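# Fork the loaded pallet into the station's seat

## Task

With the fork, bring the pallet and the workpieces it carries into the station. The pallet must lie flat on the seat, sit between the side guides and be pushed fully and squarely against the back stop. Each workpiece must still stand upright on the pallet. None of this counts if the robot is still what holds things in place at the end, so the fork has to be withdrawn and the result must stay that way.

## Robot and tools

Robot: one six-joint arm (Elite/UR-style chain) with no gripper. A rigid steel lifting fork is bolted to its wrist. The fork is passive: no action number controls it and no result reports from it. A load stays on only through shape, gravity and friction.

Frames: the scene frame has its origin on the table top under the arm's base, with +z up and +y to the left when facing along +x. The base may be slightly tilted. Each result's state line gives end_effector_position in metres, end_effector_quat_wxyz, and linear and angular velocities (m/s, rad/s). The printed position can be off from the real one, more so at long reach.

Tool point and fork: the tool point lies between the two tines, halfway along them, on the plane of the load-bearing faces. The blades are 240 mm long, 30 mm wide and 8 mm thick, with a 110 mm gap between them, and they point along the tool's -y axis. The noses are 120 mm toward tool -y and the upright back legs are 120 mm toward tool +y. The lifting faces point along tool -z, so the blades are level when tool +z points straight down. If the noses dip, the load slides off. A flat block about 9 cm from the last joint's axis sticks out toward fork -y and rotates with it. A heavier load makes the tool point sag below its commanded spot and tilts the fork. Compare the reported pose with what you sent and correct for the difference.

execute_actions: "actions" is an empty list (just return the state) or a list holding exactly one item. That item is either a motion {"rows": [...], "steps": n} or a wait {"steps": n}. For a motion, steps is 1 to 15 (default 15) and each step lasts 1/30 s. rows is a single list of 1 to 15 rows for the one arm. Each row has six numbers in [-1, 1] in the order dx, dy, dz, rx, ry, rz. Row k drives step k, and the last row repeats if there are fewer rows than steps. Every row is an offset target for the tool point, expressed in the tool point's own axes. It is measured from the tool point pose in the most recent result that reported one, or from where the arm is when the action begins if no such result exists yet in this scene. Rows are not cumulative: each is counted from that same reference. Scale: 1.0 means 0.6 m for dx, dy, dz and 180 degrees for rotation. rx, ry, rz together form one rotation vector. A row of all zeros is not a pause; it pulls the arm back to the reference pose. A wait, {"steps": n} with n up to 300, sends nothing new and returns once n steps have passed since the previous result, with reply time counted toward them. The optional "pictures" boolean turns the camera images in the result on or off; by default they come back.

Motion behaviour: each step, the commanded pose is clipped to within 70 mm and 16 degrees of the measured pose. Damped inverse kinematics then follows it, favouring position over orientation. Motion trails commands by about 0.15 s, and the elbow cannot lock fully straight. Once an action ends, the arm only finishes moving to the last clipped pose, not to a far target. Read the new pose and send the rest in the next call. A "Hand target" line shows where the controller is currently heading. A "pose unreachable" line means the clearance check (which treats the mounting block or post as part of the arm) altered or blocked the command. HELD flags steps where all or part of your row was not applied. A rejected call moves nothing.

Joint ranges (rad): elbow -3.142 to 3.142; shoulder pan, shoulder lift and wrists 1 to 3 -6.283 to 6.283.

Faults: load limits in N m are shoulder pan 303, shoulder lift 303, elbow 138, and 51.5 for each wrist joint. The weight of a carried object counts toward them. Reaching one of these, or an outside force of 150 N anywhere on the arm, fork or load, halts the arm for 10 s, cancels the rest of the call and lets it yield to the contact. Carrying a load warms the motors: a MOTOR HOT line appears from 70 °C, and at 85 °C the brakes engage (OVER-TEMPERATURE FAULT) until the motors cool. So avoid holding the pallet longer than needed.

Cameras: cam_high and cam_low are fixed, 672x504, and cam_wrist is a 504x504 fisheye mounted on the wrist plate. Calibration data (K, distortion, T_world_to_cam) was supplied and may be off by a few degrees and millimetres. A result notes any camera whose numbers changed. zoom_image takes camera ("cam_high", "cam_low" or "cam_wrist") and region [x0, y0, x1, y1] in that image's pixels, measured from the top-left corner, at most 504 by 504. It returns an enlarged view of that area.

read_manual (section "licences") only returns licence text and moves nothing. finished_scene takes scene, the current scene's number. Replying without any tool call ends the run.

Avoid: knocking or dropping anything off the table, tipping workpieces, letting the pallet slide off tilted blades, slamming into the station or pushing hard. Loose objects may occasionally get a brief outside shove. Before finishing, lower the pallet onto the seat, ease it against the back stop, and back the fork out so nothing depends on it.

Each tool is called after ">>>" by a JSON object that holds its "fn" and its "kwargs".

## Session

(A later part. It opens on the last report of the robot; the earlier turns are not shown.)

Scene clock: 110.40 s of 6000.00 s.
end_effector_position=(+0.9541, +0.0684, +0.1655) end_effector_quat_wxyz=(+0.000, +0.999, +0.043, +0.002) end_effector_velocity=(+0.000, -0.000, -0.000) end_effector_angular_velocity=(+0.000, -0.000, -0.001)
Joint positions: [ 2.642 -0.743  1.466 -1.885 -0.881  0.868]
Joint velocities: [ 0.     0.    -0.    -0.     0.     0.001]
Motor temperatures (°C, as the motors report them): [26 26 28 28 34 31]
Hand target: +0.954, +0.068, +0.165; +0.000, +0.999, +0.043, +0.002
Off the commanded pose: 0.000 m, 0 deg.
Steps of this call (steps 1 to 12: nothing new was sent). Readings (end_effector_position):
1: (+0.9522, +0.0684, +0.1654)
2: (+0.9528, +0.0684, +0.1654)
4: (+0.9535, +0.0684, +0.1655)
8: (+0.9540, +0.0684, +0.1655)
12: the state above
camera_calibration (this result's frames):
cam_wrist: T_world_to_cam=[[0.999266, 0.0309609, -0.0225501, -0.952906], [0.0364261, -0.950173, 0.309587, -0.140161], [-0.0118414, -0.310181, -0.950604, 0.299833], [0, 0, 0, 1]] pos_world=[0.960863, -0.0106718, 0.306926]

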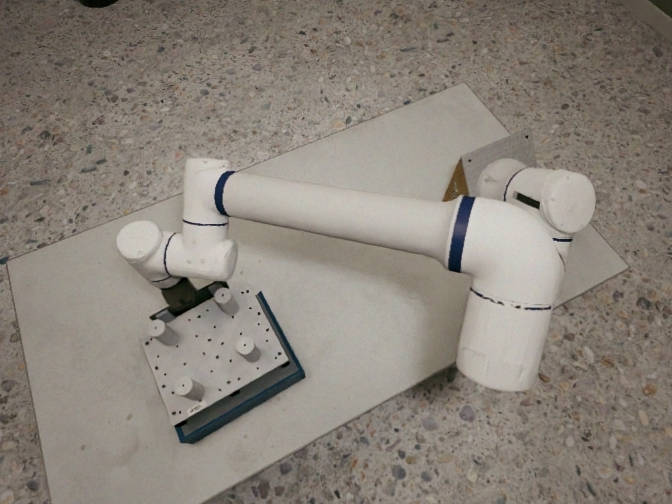

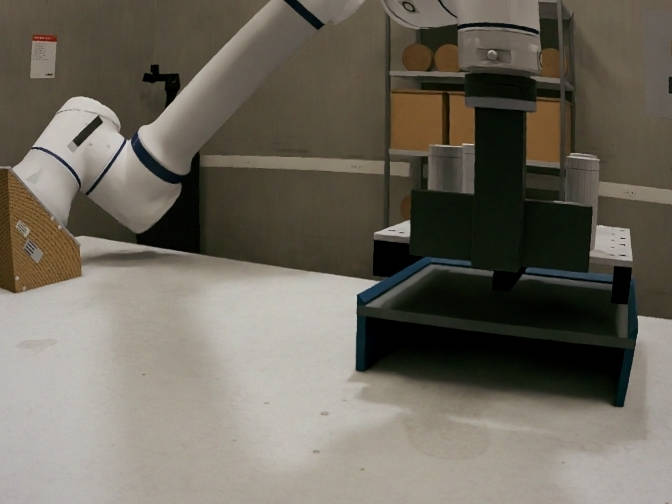

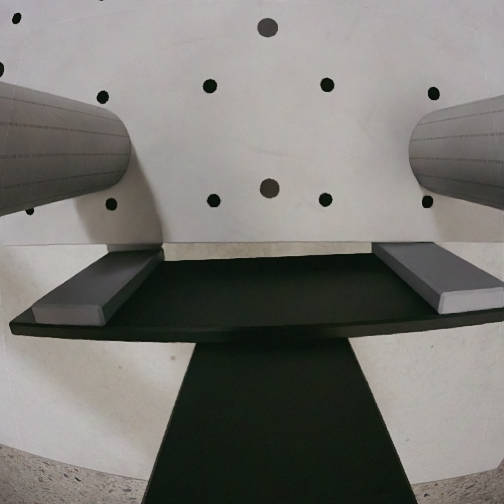

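>>> {"fn": "execute_actions", "kwargs": {"actions": [{"rows":[[0.001,0,0.002,0,0,0],[0.001,0,0.004,0,0,0],[0.002,0,0.007,0,0,0],[0.003,0,0.01,0,0,0],[0.003,0,0.014,0,0,0],[0.004,0,0.018,0,0,0],[0.004,0,0.022,0,0,0],[0.005,0,0.026,0,0,0],[0.005,0,0.03,0,0.001,0],[0.005,0,0.033,0,0.001,0],[0.005,0,0.036,0,0.001,0],[0.005,0,0.039,0,0.001,0],[0.005,0,0.041,0,0.001,0],[0.005,0,0.043,0,0.001,0]]}], "pictures": false}}

>>> {"fn": "execute_actions", "kwargs": {"actions": [{"steps":12}]}}

>>> {"fn": "zoom_image", "kwargs": {"camera": "cam_high", "region": [110, 250, 350, 460]}}

>>> {"fn": "zoom_image", "kwargs": {"camera": "cam_low", "region": [330, 150, 672, 410]}}

Scene clock: 122.03 s of 6000.00 s.
end_effector_position=(+0.9571, +0.0686, +0.1431) end_effector_quat_wxyz=(+0.000, +0.999, +0.043, +0.003) end_effector_velocity=(+0.001, -0.001, -0.040) end_effector_angular_velocity=(+0.000, -0.004, -0.002)
Joint positions: [ 2.657 -0.728  1.475 -1.923 -0.874  0.888]
Joint velocities: [ 0.025  0.025  0.024 -0.073  0.012  0.035]
Motor temperatures (°C, as the motors report them): [26 26 28 28 34 31]
Hand target: +0.957, +0.069, +0.140; +0.000, +0.999, +0.043, +0.003
Off the commanded pose: 0.003 m, 0 deg.
Steps of this call (steps 1 to 90: nothing new was sent; then 8.13 s passed at rest; steps 91 to 105: all 15 steps of this action). Readings (end_effector_position):
91: (+0.9542, +0.0684, +0.1654)
92: (+0.9543, +0.0684, +0.1652)
94: (+0.9548, +0.0685, +0.1636)
98: (+0.9561, +0.0686, +0.1569)
105: the state above

Scene clock: 122.43 s of 6000.00 s.
end_effector_position=(+0.9572, +0.0686, +0.1397) end_effector_quat_wxyz=(+0.000, +0.999, +0.043, +0.003) end_effector_velocity=(-0.000, -0.000, -0.000) end_effector_angular_velocity=(+0.000, -0.000, -0.001)
Joint positions: [ 2.659 -0.726  1.476 -1.93  -0.873  0.891]
Joint velocities: [-0.     0.     0.001 -0.001  0.     0.   ]
Motor temperatures (°C, as the motors report them): [26 26 28 28 34 31]
Hand target: +0.957, +0.069, +0.140; +0.000, +0.999, +0.043, +0.003
Off the commanded pose: 0.000 m, 0 deg.
Steps of this call (steps 1 to 12: nothing new was sent). Readings (end_effector_position):
1: (+0.9571, +0.0686, +0.1420)
2: (+0.9571, +0.0686, +0.1412)
4: (+0.9572, +0.0686, +0.1405)
8: (+0.9572, +0.0686, +0.1399)
12: the state above
camera_calibration (this result's frames):
cam_wrist: T_world_to_cam=[[0.99933, 0.0309756, -0.0195021, -0.95706], [0.0354936, -0.950245, 0.309473, -0.131201], [-0.00894563, -0.309958, -0.950708, 0.272708], [0, 0, 0, 1]] pos_world=[0.963515, -0.0104995, 0.281205]

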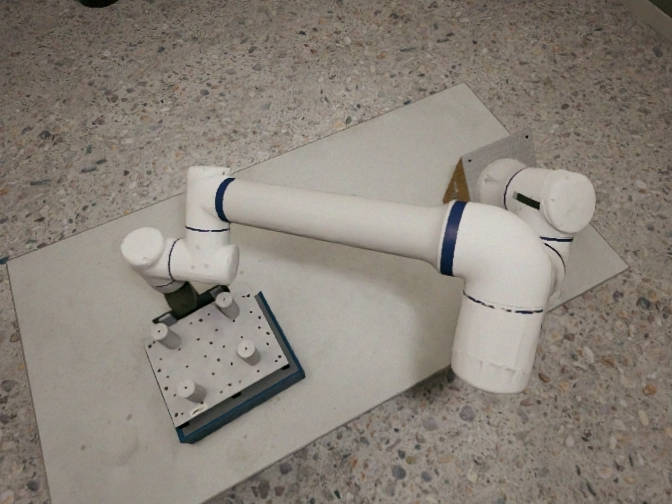

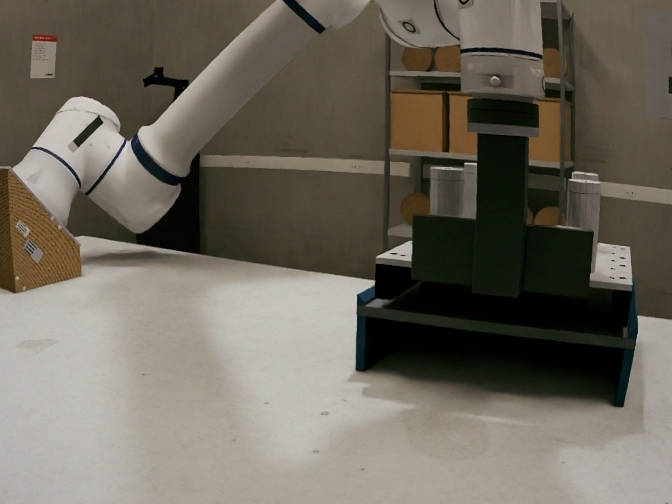

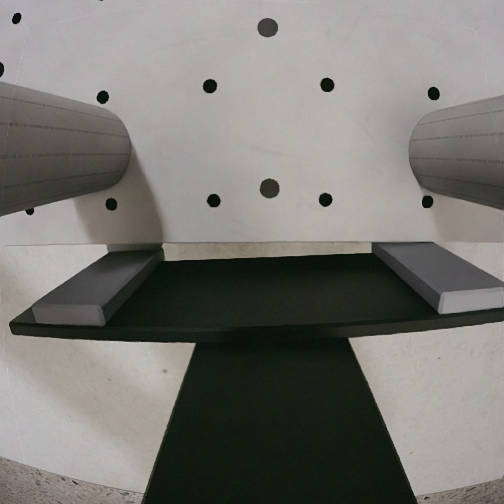

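Region (110, 250, 350, 460) of cam_high's 672x504 image, scaled by 2.100, with more detail than that image has; it fills the top 441 rows of this view, and the rest is white.

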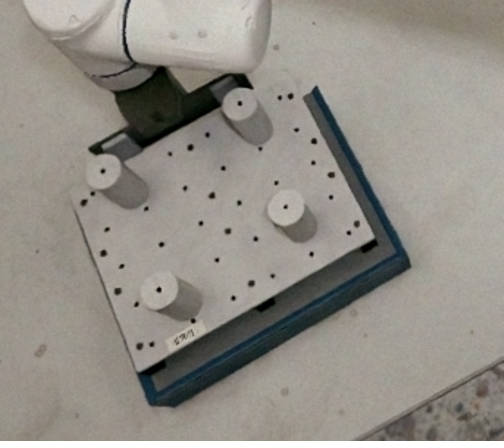

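Region (330, 150, 672, 410) of cam_low's 672x504 image, scaled by 1.474, with more detail than that image has; it fills the top 383 rows of this view, and the rest is white.

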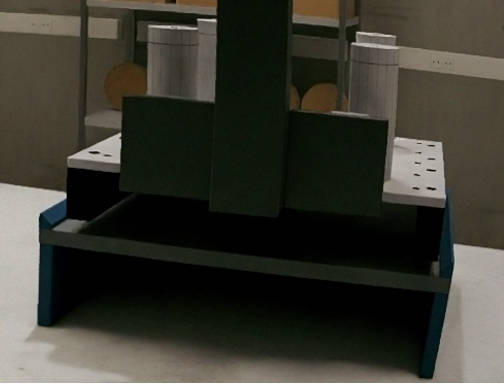

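>>> {"fn": "execute_actions", "kwargs": {"actions": [{"rows":[[0,0,0.002,0,-0.001,0],[0,0,0.004,0,-0.002,0],[0,0,0.006,0,-0.002,0],[0,0,0.008,0,-0.002,0],[0,0,0.01,0,-0.002,0],[0,0,0.012,0,-0.002,0],[0,0,0.014,0,-0.002,0],[0,0,0.016,0,-0.002,0],[0,0,0.018,0,-0.002,0],[0,0,0.02,0,-0.002,0],[0,0,0.022,0,-0.002,0],[0,0,0.024,0,-0.002,0],[0,0,0.026,0,-0.002,0],[0,0,0.028,0,-0.002,0],[0,0,0.03,0,-0.002,0]]}], "pictures": false}}

>>> {"fn": "execute_actions", "kwargs": {"actions": [{"steps":15}]}}

>>> {"fn": "zoom_image", "kwargs": {"camera": "cam_high", "region": [110, 250, 350, 460]}}

>>> {"fn": "zoom_image", "kwargs": {"camera": "cam_low", "region": [330, 150, 672, 410]}}

Scene clock: 130.63 s of 6000.00 s.
end_effector_position=(+0.9573, +0.0686, +0.1257) end_effector_quat_wxyz=(+0.000, +0.999, +0.043, +0.000) end_effector_velocity=(+0.003, -0.001, -0.029) end_effector_angular_velocity=(+0.001, -0.009, -0.001)
Joint positions: [ 2.67  -0.715  1.479 -1.944 -0.873  0.899]
Joint velocities: [ 0.018  0.02   0.014 -0.057  0.012  0.028]
Motor temperatures (°C, as the motors report them): [26 26 28 28 34 31]
Hand target: +0.957, +0.069, +0.122; +0.001, +0.999, +0.043, +0.000
Off the commanded pose: 0.004 m, 0 deg.
Steps of this call (steps 1 to 90: nothing new was sent; then 4.70 s passed at rest; steps 91 to 105: all 15 steps of this action). Readings (end_effector_position):
91: (+0.9572, +0.0686, +0.1397)
92: (+0.9572, +0.0686, +0.1393)
94: (+0.9572, +0.0686, +0.1379)
98: (+0.9574, +0.0686, +0.1339)
105: the state above

Scene clock: 131.13 s of 6000.00 s.
end_effector_position=(+0.9573, +0.0686, +0.1218) end_effector_quat_wxyz=(+0.001, +0.999, +0.043, +0.000) end_effector_velocity=(-0.000, +0.001, -0.001) end_effector_angular_velocity=(+0.001, +0.002, -0.001)
Joint positions: [ 2.672 -0.713  1.481 -1.95  -0.872  0.902]
Joint velocities: [ 0.001  0.     0.     0.002 -0.     0.   ]
Motor temperatures (°C, as the motors report them): [26 26 28 28 34 31]
Hand target: +0.957, +0.069, +0.122; +0.001, +0.999, +0.043, +0.000
Off the commanded pose: 0.000 m, 0 deg.
Steps of this call (steps 1 to 15: nothing new was sent). Readings (end_effector_position):
1: (+0.9576, +0.0686, +0.1249)
2: (+0.9577, +0.0686, +0.1242)
4: (+0.9574, +0.0685, +0.1228)
8: (+0.9574, +0.0686, +0.1220)
15: the state above
camera_calibration (this result's frames):
cam_wrist: T_world_to_cam=[[0.999186, 0.0309651, -0.0258413, -0.95661], [0.0374544, -0.950076, 0.309763, -0.127598], [-0.0149594, -0.310479, -0.950463, 0.261396], [0, 0, 0, 1]] pos_world=[0.964521, -0.0104477, 0.263252]

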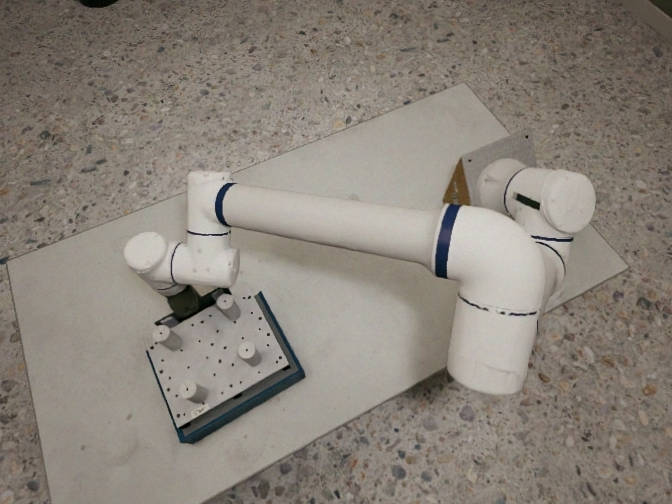

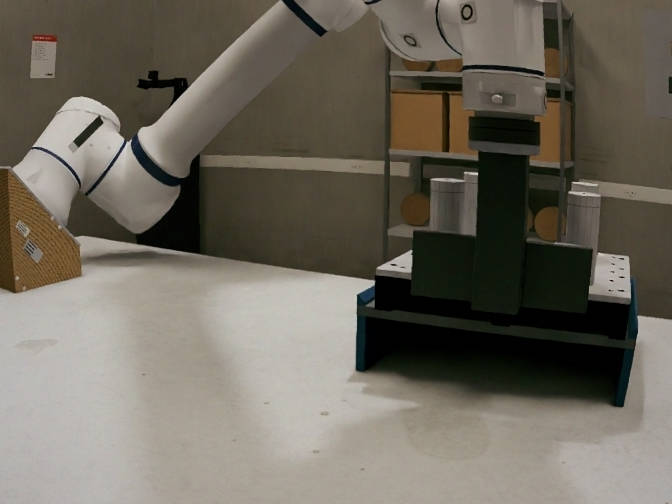

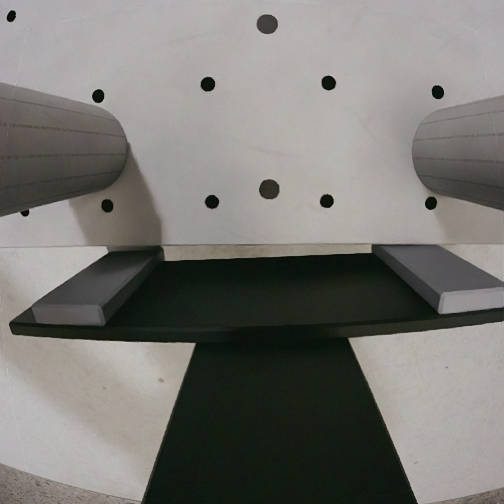

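Region (110, 250, 350, 460) of cam_high's 672x504 image, scaled by 2.100, with more detail than that image has; it fills the top 441 rows of this view, and the rest is white.

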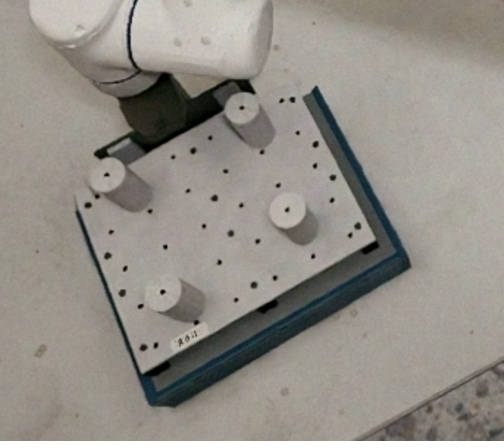

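Region (330, 150, 672, 410) of cam_low's 672x504 image, scaled by 1.474, with more detail than that image has; it fills the top 383 rows of this view, and the rest is white.

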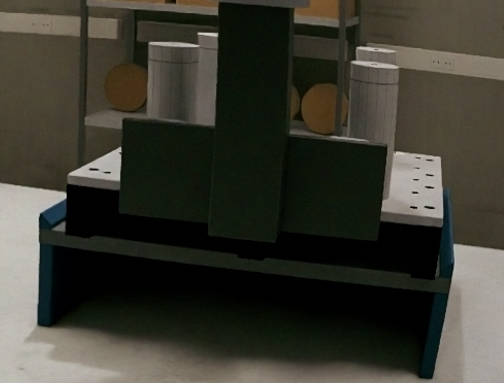

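>>> {"fn": "execute_actions", "kwargs": {"actions": [{"rows":[[0,0,0.002,0,0,0.001],[0,0,0.004,0,0,0.002],[0,-0.001,0.005,0,0,0.003],[0,-0.003,0.005,0,0,0.004],[0,-0.005,0.005,0,0,0.005],[0,-0.007,0.005,0,0,0.005],[0,-0.009,0.005,0,0,0.005],[0,-0.011,0.005,0,0,0.005],[0,-0.013,0.005,0,0,0.005],[0,-0.015,0.005,0,0,0.005],[0,-0.017,0.005,0,0,0.005],[0,-0.019,0.005,0,0,0.005],[0,-0.021,0.005,0,0,0.005],[0,-0.023,0.005,0,0,0.005],[0,-0.025,0.005,0,0,0.005]]}], "pictures": false}}

>>> {"fn": "execute_actions", "kwargs": {"actions": [{"steps":15}]}}

>>> {"fn": "zoom_image", "kwargs": {"camera": "cam_high", "region": [160, 330, 320, 450]}}

Scene clock: 141.93 s of 6000.00 s.
end_effector_position=(+0.9564, +0.0796, +0.1188) end_effector_quat_wxyz=(+0.001, +0.999, +0.035, +0.000) end_effector_velocity=(-0.004, +0.035, -0.001) end_effector_angular_velocity=(+0.001, +0.001, -0.002)
Joint positions: [ 2.68  -0.725  1.495 -1.958 -0.869  0.927]
Joint velocities: [ 0.022 -0.038  0.027 -0.004  0.008  0.028]
Motor temperatures (°C, as the motors report them): [26 26 28 28 34 31]
Hand target: +0.956, +0.083, +0.119; +0.001, +0.999, +0.035, +0.000
Off the commanded pose: 0.004 m, 0 deg.
Steps of this call (steps 1 to 90: nothing new was sent; then 7.30 s passed at rest; steps 91 to 105: all 15 steps of this action). Readings (end_effector_position):
91: (+0.9573, +0.0686, +0.1217)
92: (+0.9574, +0.0686, +0.1215)
94: (+0.9573, +0.0687, +0.1201)
98: (+0.9570, +0.0714, +0.1189)
105: the state above

Scene clock: 142.43 s of 6000.00 s.
end_effector_position=(+0.9561, +0.0834, +0.1188) end_effector_quat_wxyz=(+0.001, +0.999, +0.035, +0.000) end_effector_velocity=(+0.001, +0.000, +0.000) end_effector_angular_velocity=(-0.001, -0.001, +0.001)
Joint positions: [ 2.682 -0.73   1.498 -1.959 -0.868  0.93 ]
Joint velocities: [ 0.    -0.    -0.001 -0.    -0.     0.   ]
Motor temperatures (°C, as the motors report them): [26 26 28 28 34 31]
Hand target: +0.956, +0.083, +0.119; +0.001, +0.999, +0.035, +0.000
Off the commanded pose: 0.000 m, 0 deg.
Steps of this call (steps 1 to 15: nothing new was sent). Readings (end_effector_position):
1: (+0.9563, +0.0808, +0.1188)
2: (+0.9562, +0.0817, +0.1188)
4: (+0.9561, +0.0826, +0.1188)
8: (+0.9561, +0.0832, +0.1188)
15: the state above
camera_calibration (this result's frames):
cam_wrist: T_world_to_cam=[[0.999549, 0.015272, -0.0258668, -0.954913], [0.0225396, -0.950545, 0.309768, -0.0981724], [-0.0198568, -0.310211, -0.95046, 0.267772], [0, 0, 0, 1]] pos_world=[0.962012, 0.00433185, 0.260217]

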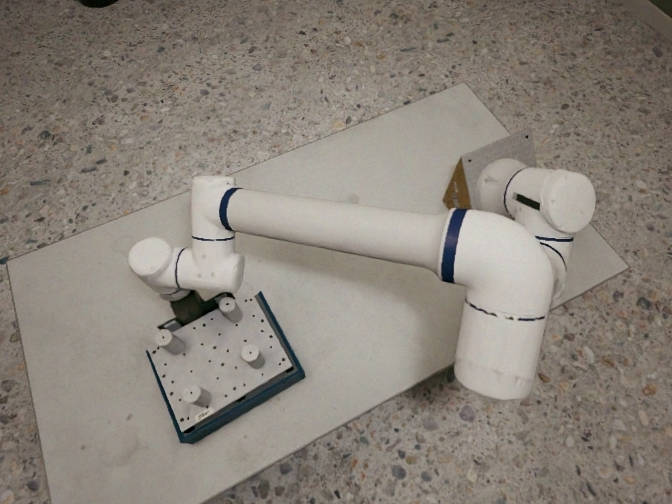

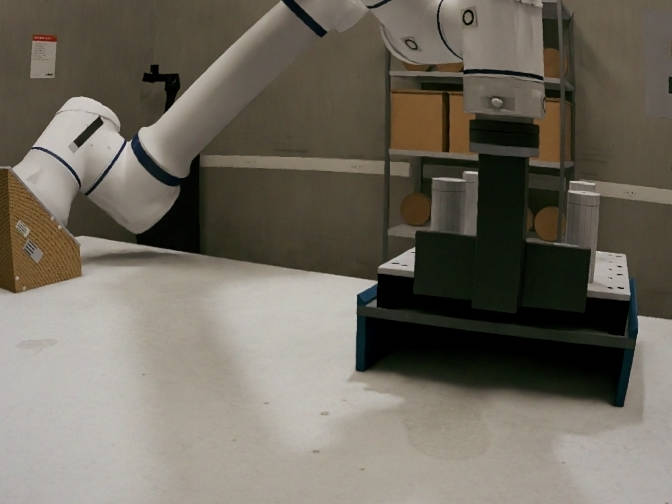

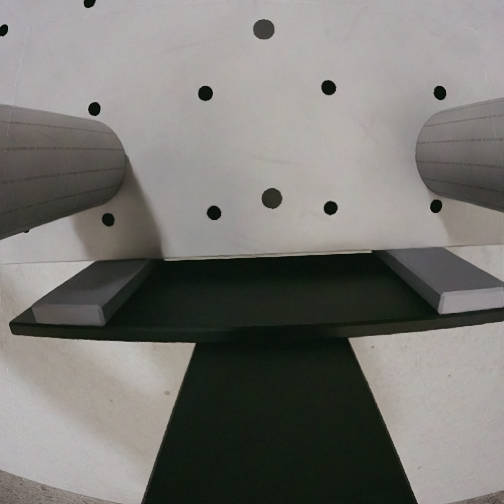

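Region (160, 330, 320, 450) of cam_high's 672x504 image, scaled by 3.150, with more detail than that image has; it fills the top 378 rows of this view, and the rest is white.

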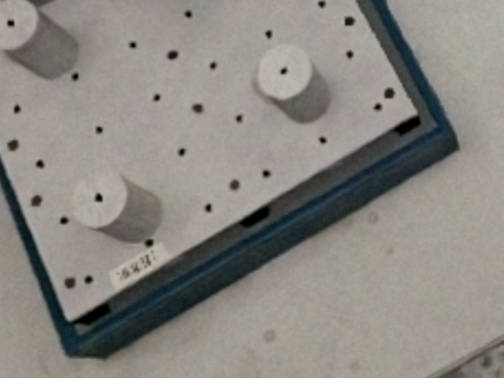

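>>> {"fn": "execute_actions", "kwargs": {"actions": [{"rows":[[0,-0.001,0,0,0,0.0005],[0,-0.002,0,0,0,0.001],[0,-0.003,0,0,0,0.0015],[0,-0.004,0,0,0,0.002],[0,-0.005,0,0,0,0.0025],[0,-0.006,0,0,0,0.003],[0,-0.007,0,0,0,0.003],[0,-0.008,0,0,0,0.003]]}], "pictures": false}}

>>> {"fn": "execute_actions", "kwargs": {"actions": [{"steps":10}]}}

>>> {"fn": "zoom_image", "kwargs": {"camera": "cam_high", "region": [160, 330, 320, 450]}}

Scene clock: 150.70 s of 6000.00 s.
end_effector_position=(+0.9557, +0.0881, +0.1187) end_effector_quat_wxyz=(+0.001, +1.000, +0.030, +0.000) end_effector_velocity=(-0.000, +0.002, -0.000) end_effector_angular_velocity=(+0.001, +0.001, -0.002)
Joint positions: [ 2.684 -0.736  1.504 -1.96  -0.867  0.942]
Joint velocities: [ 0.001 -0.002  0.001  0.001  0.     0.003]
Motor temperatures (°C, as the motors report them): [26 26 28 28 34 31]
Hand target: +0.956, +0.088, +0.119; +0.001, +1.000, +0.030, +0.000
Off the commanded pose: 0.000 m, 0 deg.
Steps of this call (steps 1 to 90: nothing new was sent; then 4.77 s passed at rest; steps 91 to 105: all 15 steps of this action). Readings (end_effector_position):
91: (+0.9561, +0.0835, +0.1187)
92: (+0.9561, +0.0836, +0.1187)
94: (+0.9560, +0.0844, +0.1187)
98: (+0.9559, +0.0864, +0.1187)
105: the state above

Scene clock: 151.03 s of 6000.00 s.
end_effector_position=(+0.9557, +0.0882, +0.1187) end_effector_quat_wxyz=(+0.001, +1.000, +0.030, +0.000) end_effector_velocity=(+0.000, +0.001, -0.000) end_effector_angular_velocity=(-0.000, +0.001, +0.001)
Joint positions: [ 2.685 -0.736  1.505 -1.96  -0.867  0.942]
Joint velocities: [ 0.001 -0.    -0.001  0.001  0.    -0.   ]
Motor temperatures (°C, as the motors report them): [26 26 28 28 34 31]
Hand target: +0.956, +0.088, +0.119; +0.001, +1.000, +0.030, +0.000
Off the commanded pose: 0.000 m, 0 deg.
Steps of this call (steps 1 to 10: nothing new was sent). Readings (end_effector_position):
1: (+0.9557, +0.0881, +0.1187)
2: (+0.9557, +0.0882, +0.1187)
4: (+0.9557, +0.0882, +0.1187)
8: (+0.9557, +0.0882, +0.1187)
10: the state above
camera_calibration (this result's frames):
cam_wrist: T_world_to_cam=[[0.999648, 0.00584743, -0.0258659, -0.953915], [0.0135765, -0.950715, 0.309768, -0.0850365], [-0.0227798, -0.310011, -0.95046, 0.27201], [0, 0, 0, 1]] pos_world=[0.96093, 0.00905854, 0.260203]

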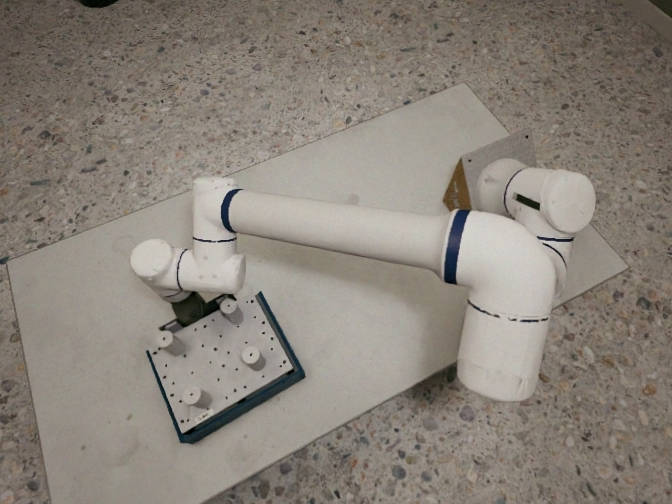

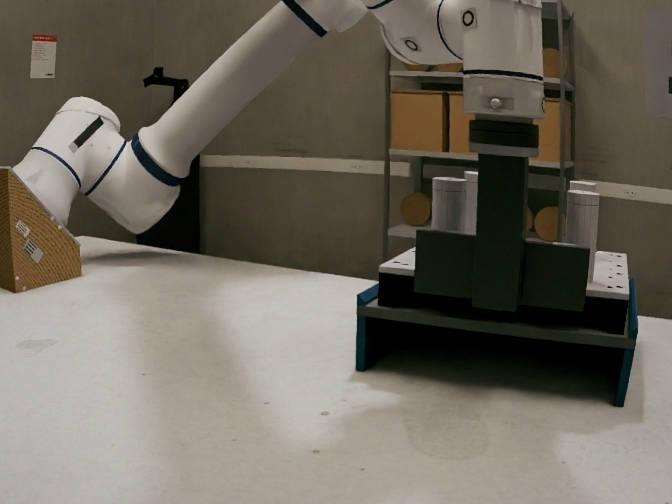

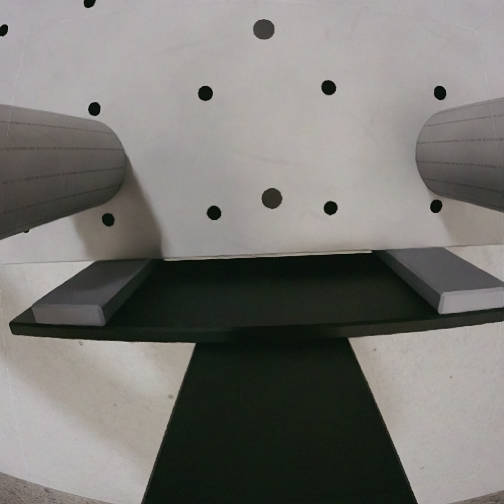

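Region (160, 330, 320, 450) of cam_high's 672x504 image, scaled by 3.150, with more detail than that image has; it fills the top 378 rows of this view, and the rest is white.

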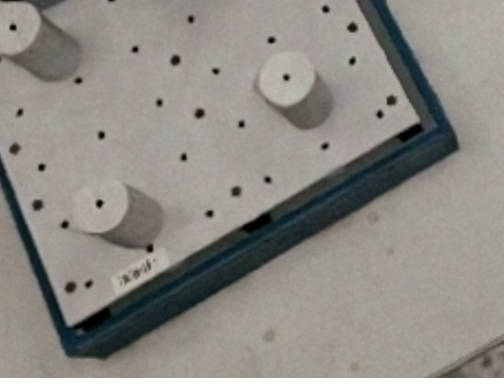

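>>> {"fn": "execute_actions", "kwargs": {"actions": [{"rows":[[0,-0.0005,0,0,0,0],[0,-0.001,0,0,0,0],[0,-0.0015,0,0,0,0],[0,-0.002,0,0,0,0]]}]}}

Scene clock: 155.10 s of 6000.00 s.
end_effector_position=(+0.9557, +0.0894, +0.1187) end_effector_quat_wxyz=(+0.001, +1.000, +0.030, +0.000) end_effector_velocity=(+0.000, -0.000, +0.001) end_effector_angular_velocity=(+0.000, -0.001, -0.000)
Joint positions: [ 2.685 -0.737  1.505 -1.96  -0.867  0.943]
Joint velocities: [-0.001 -0.    -0.     0.     0.    -0.   ]
Motor temperatures (°C, as the motors report them): [26 26 28 28 34 31]
Hand target: +0.956, +0.089, +0.119; +0.001, +1.000, +0.030, +0.000
Off the commanded pose: 0.000 m, 0 deg.
Steps of this call (steps 1 to 90: nothing new was sent; then 0.57 s passed at rest; steps 91 to 105: all 15 steps of this action). Readings (end_effector_position):
91: (+0.9557, +0.0882, +0.1187)
92: (+0.9557, +0.0883, +0.1187)
94: (+0.9557, +0.0887, +0.1187)
98: (+0.9557, +0.0893, +0.1187)
105: the state above
camera_calibration (this result's frames):
cam_wrist: T_world_to_cam=[[0.999649, 0.00583092, -0.0258621, -0.953851], [0.0135604, -0.950705, 0.309801, -0.0839314], [-0.0227808, -0.310043, -0.95045, 0.272362], [0, 0, 0, 1]] pos_world=[0.960858, 0.0102115, 0.260199]

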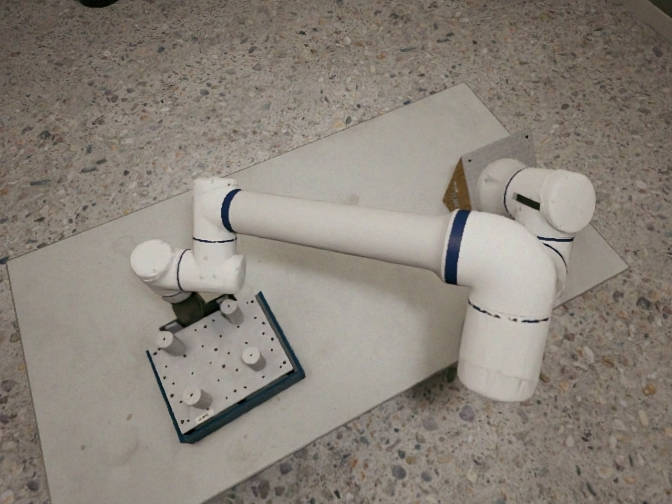

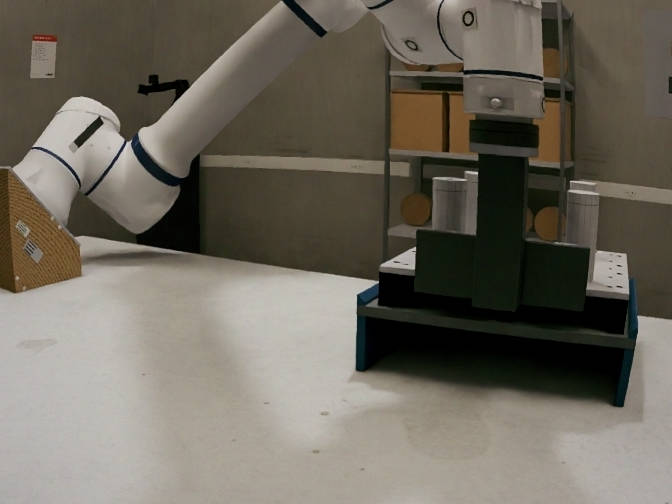

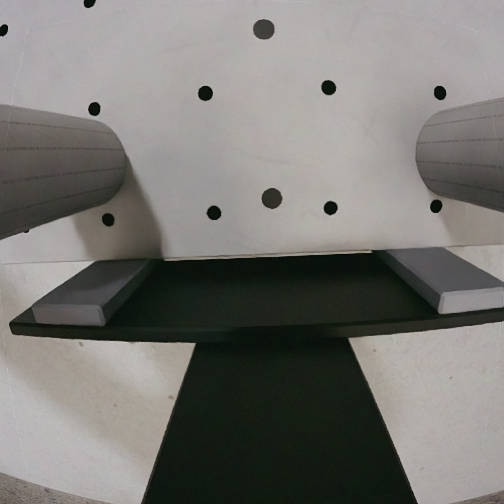

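>>> {"fn": "execute_actions", "kwargs": {"actions": [{"rows":[[0,-0.0005,0,0,0,0],[0,-0.001,0,0,0,0],[0,-0.0015,0,0,0,0],[0,-0.002,0,0,0,0]]}]}}

>>> {"fn": "zoom_image", "kwargs": {"camera": "cam_high", "region": [160, 330, 320, 450]}}

Scene clock: 161.83 s of 6000.00 s.
end_effector_position=(+0.9555, +0.0904, +0.1187) end_effector_quat_wxyz=(+0.001, +1.000, +0.030, +0.000) end_effector_velocity=(-0.001, +0.002, -0.002) end_effector_angular_velocity=(+0.002, +0.002, +0.001)
Joint positions: [ 2.686 -0.739  1.506 -1.96  -0.867  0.944]
Joint velocities: [ 0.003 -0.     0.001  0.001  0.001  0.   ]
Motor temperatures (°C, as the motors report them): [26 26 28 28 34 31]
Hand target: +0.956, +0.091, +0.119; +0.001, +1.000, +0.030, +0.000
Off the commanded pose: 0.000 m, 0 deg.
Steps of this call (steps 1 to 90: nothing new was sent; then 3.23 s passed at rest; steps 91 to 105: all 15 steps of this action). Readings (end_effector_position):
91: (+0.9557, +0.0894, +0.1187)
92: (+0.9557, +0.0895, +0.1187)
94: (+0.9557, +0.0897, +0.1188)
98: (+0.9555, +0.0901, +0.1188)
105: the state above
camera_calibration (this result's frames):
cam_wrist: T_world_to_cam=[[0.999646, 0.00556283, -0.0260343, -0.953682], [0.0133607, -0.950682, 0.309879, -0.0827773], [-0.0230265, -0.310117, -0.95042, 0.272916], [0, 0, 0, 1]] pos_world=[0.960735, 0.0112459, 0.260207]

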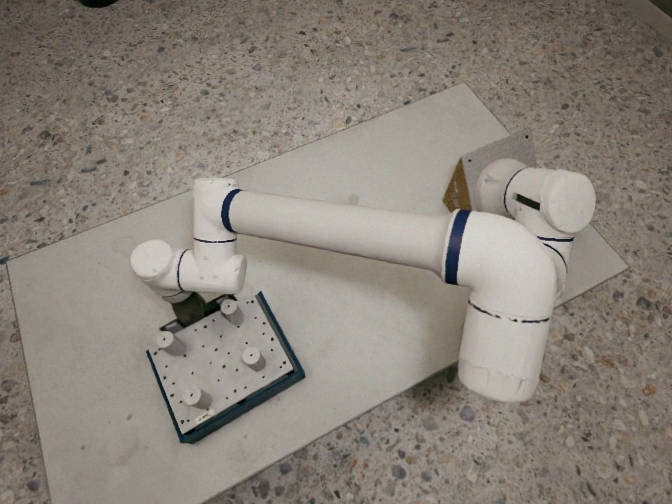

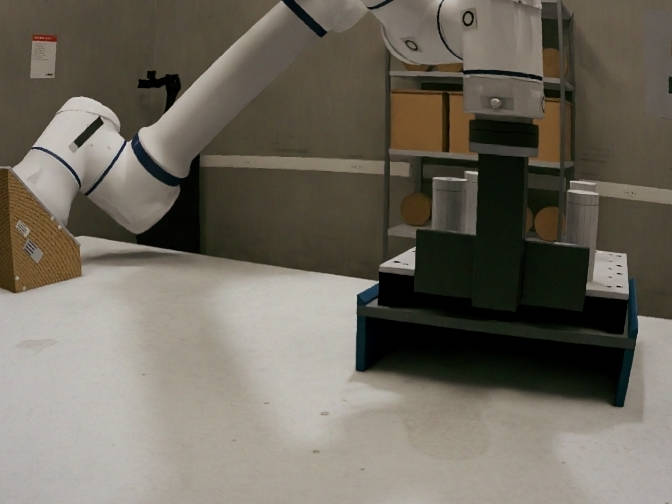

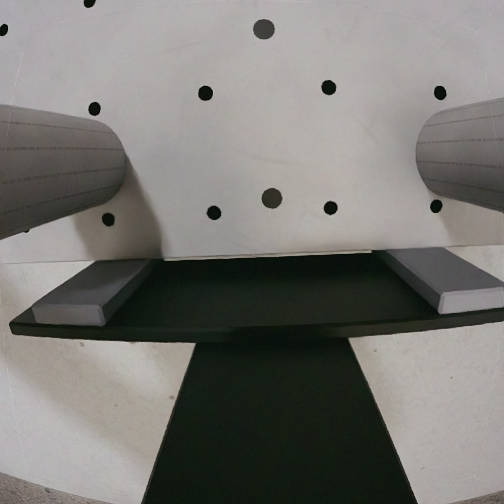

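Region (160, 330, 320, 450) of cam_high's 672x504 image, scaled by 3.150, with more detail than that image has; it fills the top 378 rows of this view, and the rest is white.

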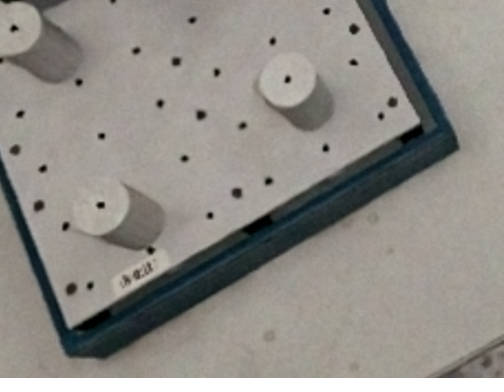

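>>> {"fn": "execute_actions", "kwargs": {"actions": [{"rows":[[0,-0.0002,0,0,0,0.0004],[0,-0.0004,0,0,0,0.0008],[0,-0.0006,0,0,0,0.0012],[0,-0.0008,0,0,0,0.0015]]}], "pictures": false}}

>>> {"fn": "execute_actions", "kwargs": {"actions": [{"rows":[[0,0.01,0,0,0,0],[0,0.03,0,0,0,0],[0,0.06,0,0,0,0],[0,0.27,0,0,0,0]]}], "pictures": false}}

>>> {"fn": "execute_actions", "kwargs": {"actions": [{"rows":[[0,0.22,0,0,0,0]]}]}}

>>> {"fn": "zoom_image", "kwargs": {"camera": "cam_high", "region": [110, 250, 350, 460]}}

Scene clock: 171.20 s of 6000.00 s.
end_effector_position=(+0.9555, +0.0910, +0.1187) end_effector_quat_wxyz=(+0.001, +1.000, +0.028, +0.000) end_effector_velocity=(-0.000, -0.001, +0.000) end_effector_angular_velocity=(-0.000, -0.001, -0.001)
Joint positions: [ 2.686 -0.74   1.508 -1.961 -0.867  0.949]
Joint velocities: [-0.001 -0.     0.001 -0.001 -0.     0.001]
Motor temperatures (°C, as the motors report them): [26 26 28 28 34 31]
Hand target: +0.956, +0.091, +0.119; +0.001, +1.000, +0.028, +0.000
Off the commanded pose: 0.000 m, 0 deg.
Steps of this call (steps 1 to 90: nothing new was sent; then 5.87 s passed at rest; steps 91 to 105: all 15 steps of this action). Readings (end_effector_position):
91: (+0.9556, +0.0906, +0.1187)
92: (+0.9556, +0.0906, +0.1188)
94: (+0.9556, +0.0907, +0.1188)
98: (+0.9555, +0.0910, +0.1187)
105: the state above

Scene clock: 171.70 s of 6000.00 s.
end_effector_position=(+0.9625, -0.0623, +0.1192) end_effector_quat_wxyz=(+0.001, +1.000, +0.027, +0.001) end_effector_velocity=(+0.020, -0.091, -0.001) end_effector_angular_velocity=(+0.003, +0.009, +0.006)
Joint positions: [ 2.592 -0.574  1.39  -1.94  -0.904  0.839]
Joint velocities: [-0.043  0.126 -0.137  0.053 -0.022 -0.063]
Motor temperatures (°C, as the motors report them): [26 26 28 28 34 31]
Hand target: +0.964, -0.070, +0.119; +0.000, +1.000, +0.028, +0.000
Off the commanded pose: 0.009 m, 0 deg.
Steps of this call (steps 1 to 15: all 15 steps of this action). Readings (end_effector_position):
1: (+0.9555, +0.0909, +0.1187)
2: (+0.9556, +0.0897, +0.1187)
4: (+0.9567, +0.0769, +0.1191)
8: (+0.9572, +0.0119, +0.1193)
15: the state above

Scene clock: 172.20 s of 6000.00 s.
end_effector_position=(+0.9692, -0.1921, +0.1196) end_effector_quat_wxyz=(+0.001, +1.000, +0.027, +0.001) end_effector_velocity=(+0.006, -0.021, +0.001) end_effector_angular_velocity=(+0.001, +0.002, +0.002)
Joint positions: [ 2.52  -0.416  1.236 -1.895 -0.936  0.759]
Joint velocities: [-0.009  0.033 -0.046  0.021 -0.005 -0.013]
Motor temperatures (°C, as the motors report them): [26 26 28 28 34 31]
Hand target: +0.970, -0.194, +0.120; +0.001, +1.000, +0.027, +0.001
Off the commanded pose: 0.002 m, 0 deg.
Steps of this call (steps 1 to 15: all 15 steps of this action). Readings (end_effector_position):
1: (+0.9630, -0.0660, +0.1191)
2: (+0.9641, -0.0806, +0.1197)
4: (+0.9621, -0.1151, +0.1193)
8: (+0.9644, -0.1709, +0.1198)
15: the state above
camera_calibration (this result's frames):
cam_wrist: T_world_to_cam=[[0.999705, 0.000532754, -0.0242625, -0.96701], [0.00803131, -0.950688, 0.310044, -0.346645], [-0.0229009, -0.310148, -0.950412, 0.186287], [0, 0, 0, 1]] pos_world=[0.973776, -0.27126, 0.261063]

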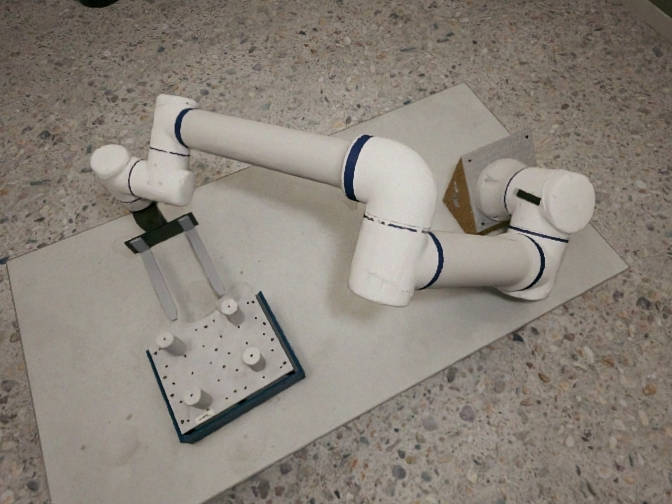

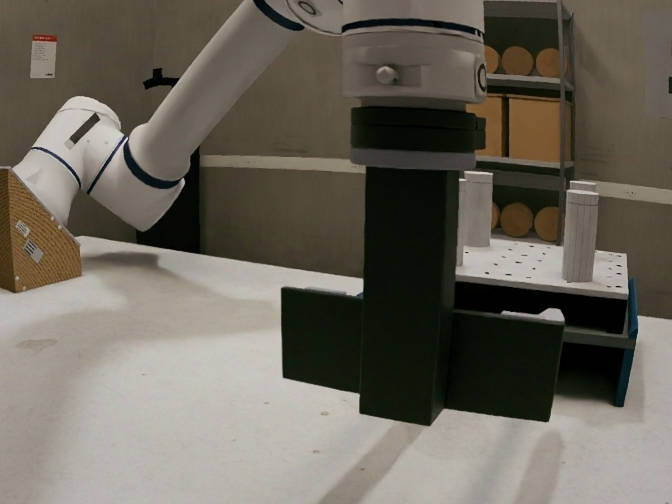

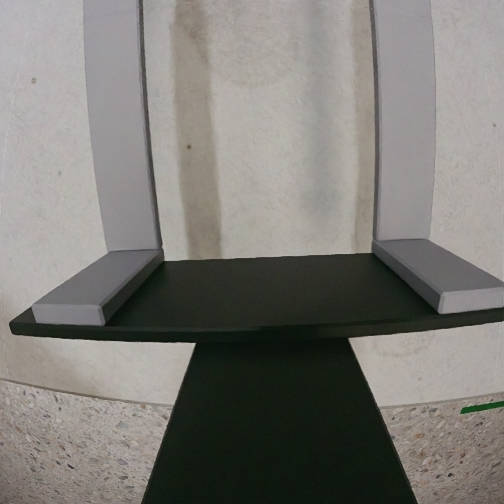

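Region (110, 250, 350, 460) of cam_high's 672x504 image, scaled by 2.100, with more detail than that image has; it fills the top 441 rows of this view, and the rest is white.

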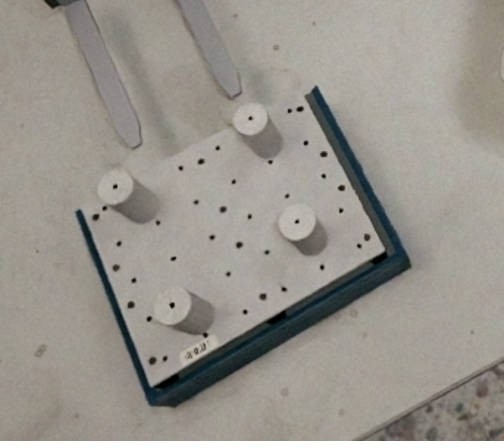

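>>> {"fn": "finished_scene", "kwargs": {"scene": 2}}

The scene is finished: the task was done.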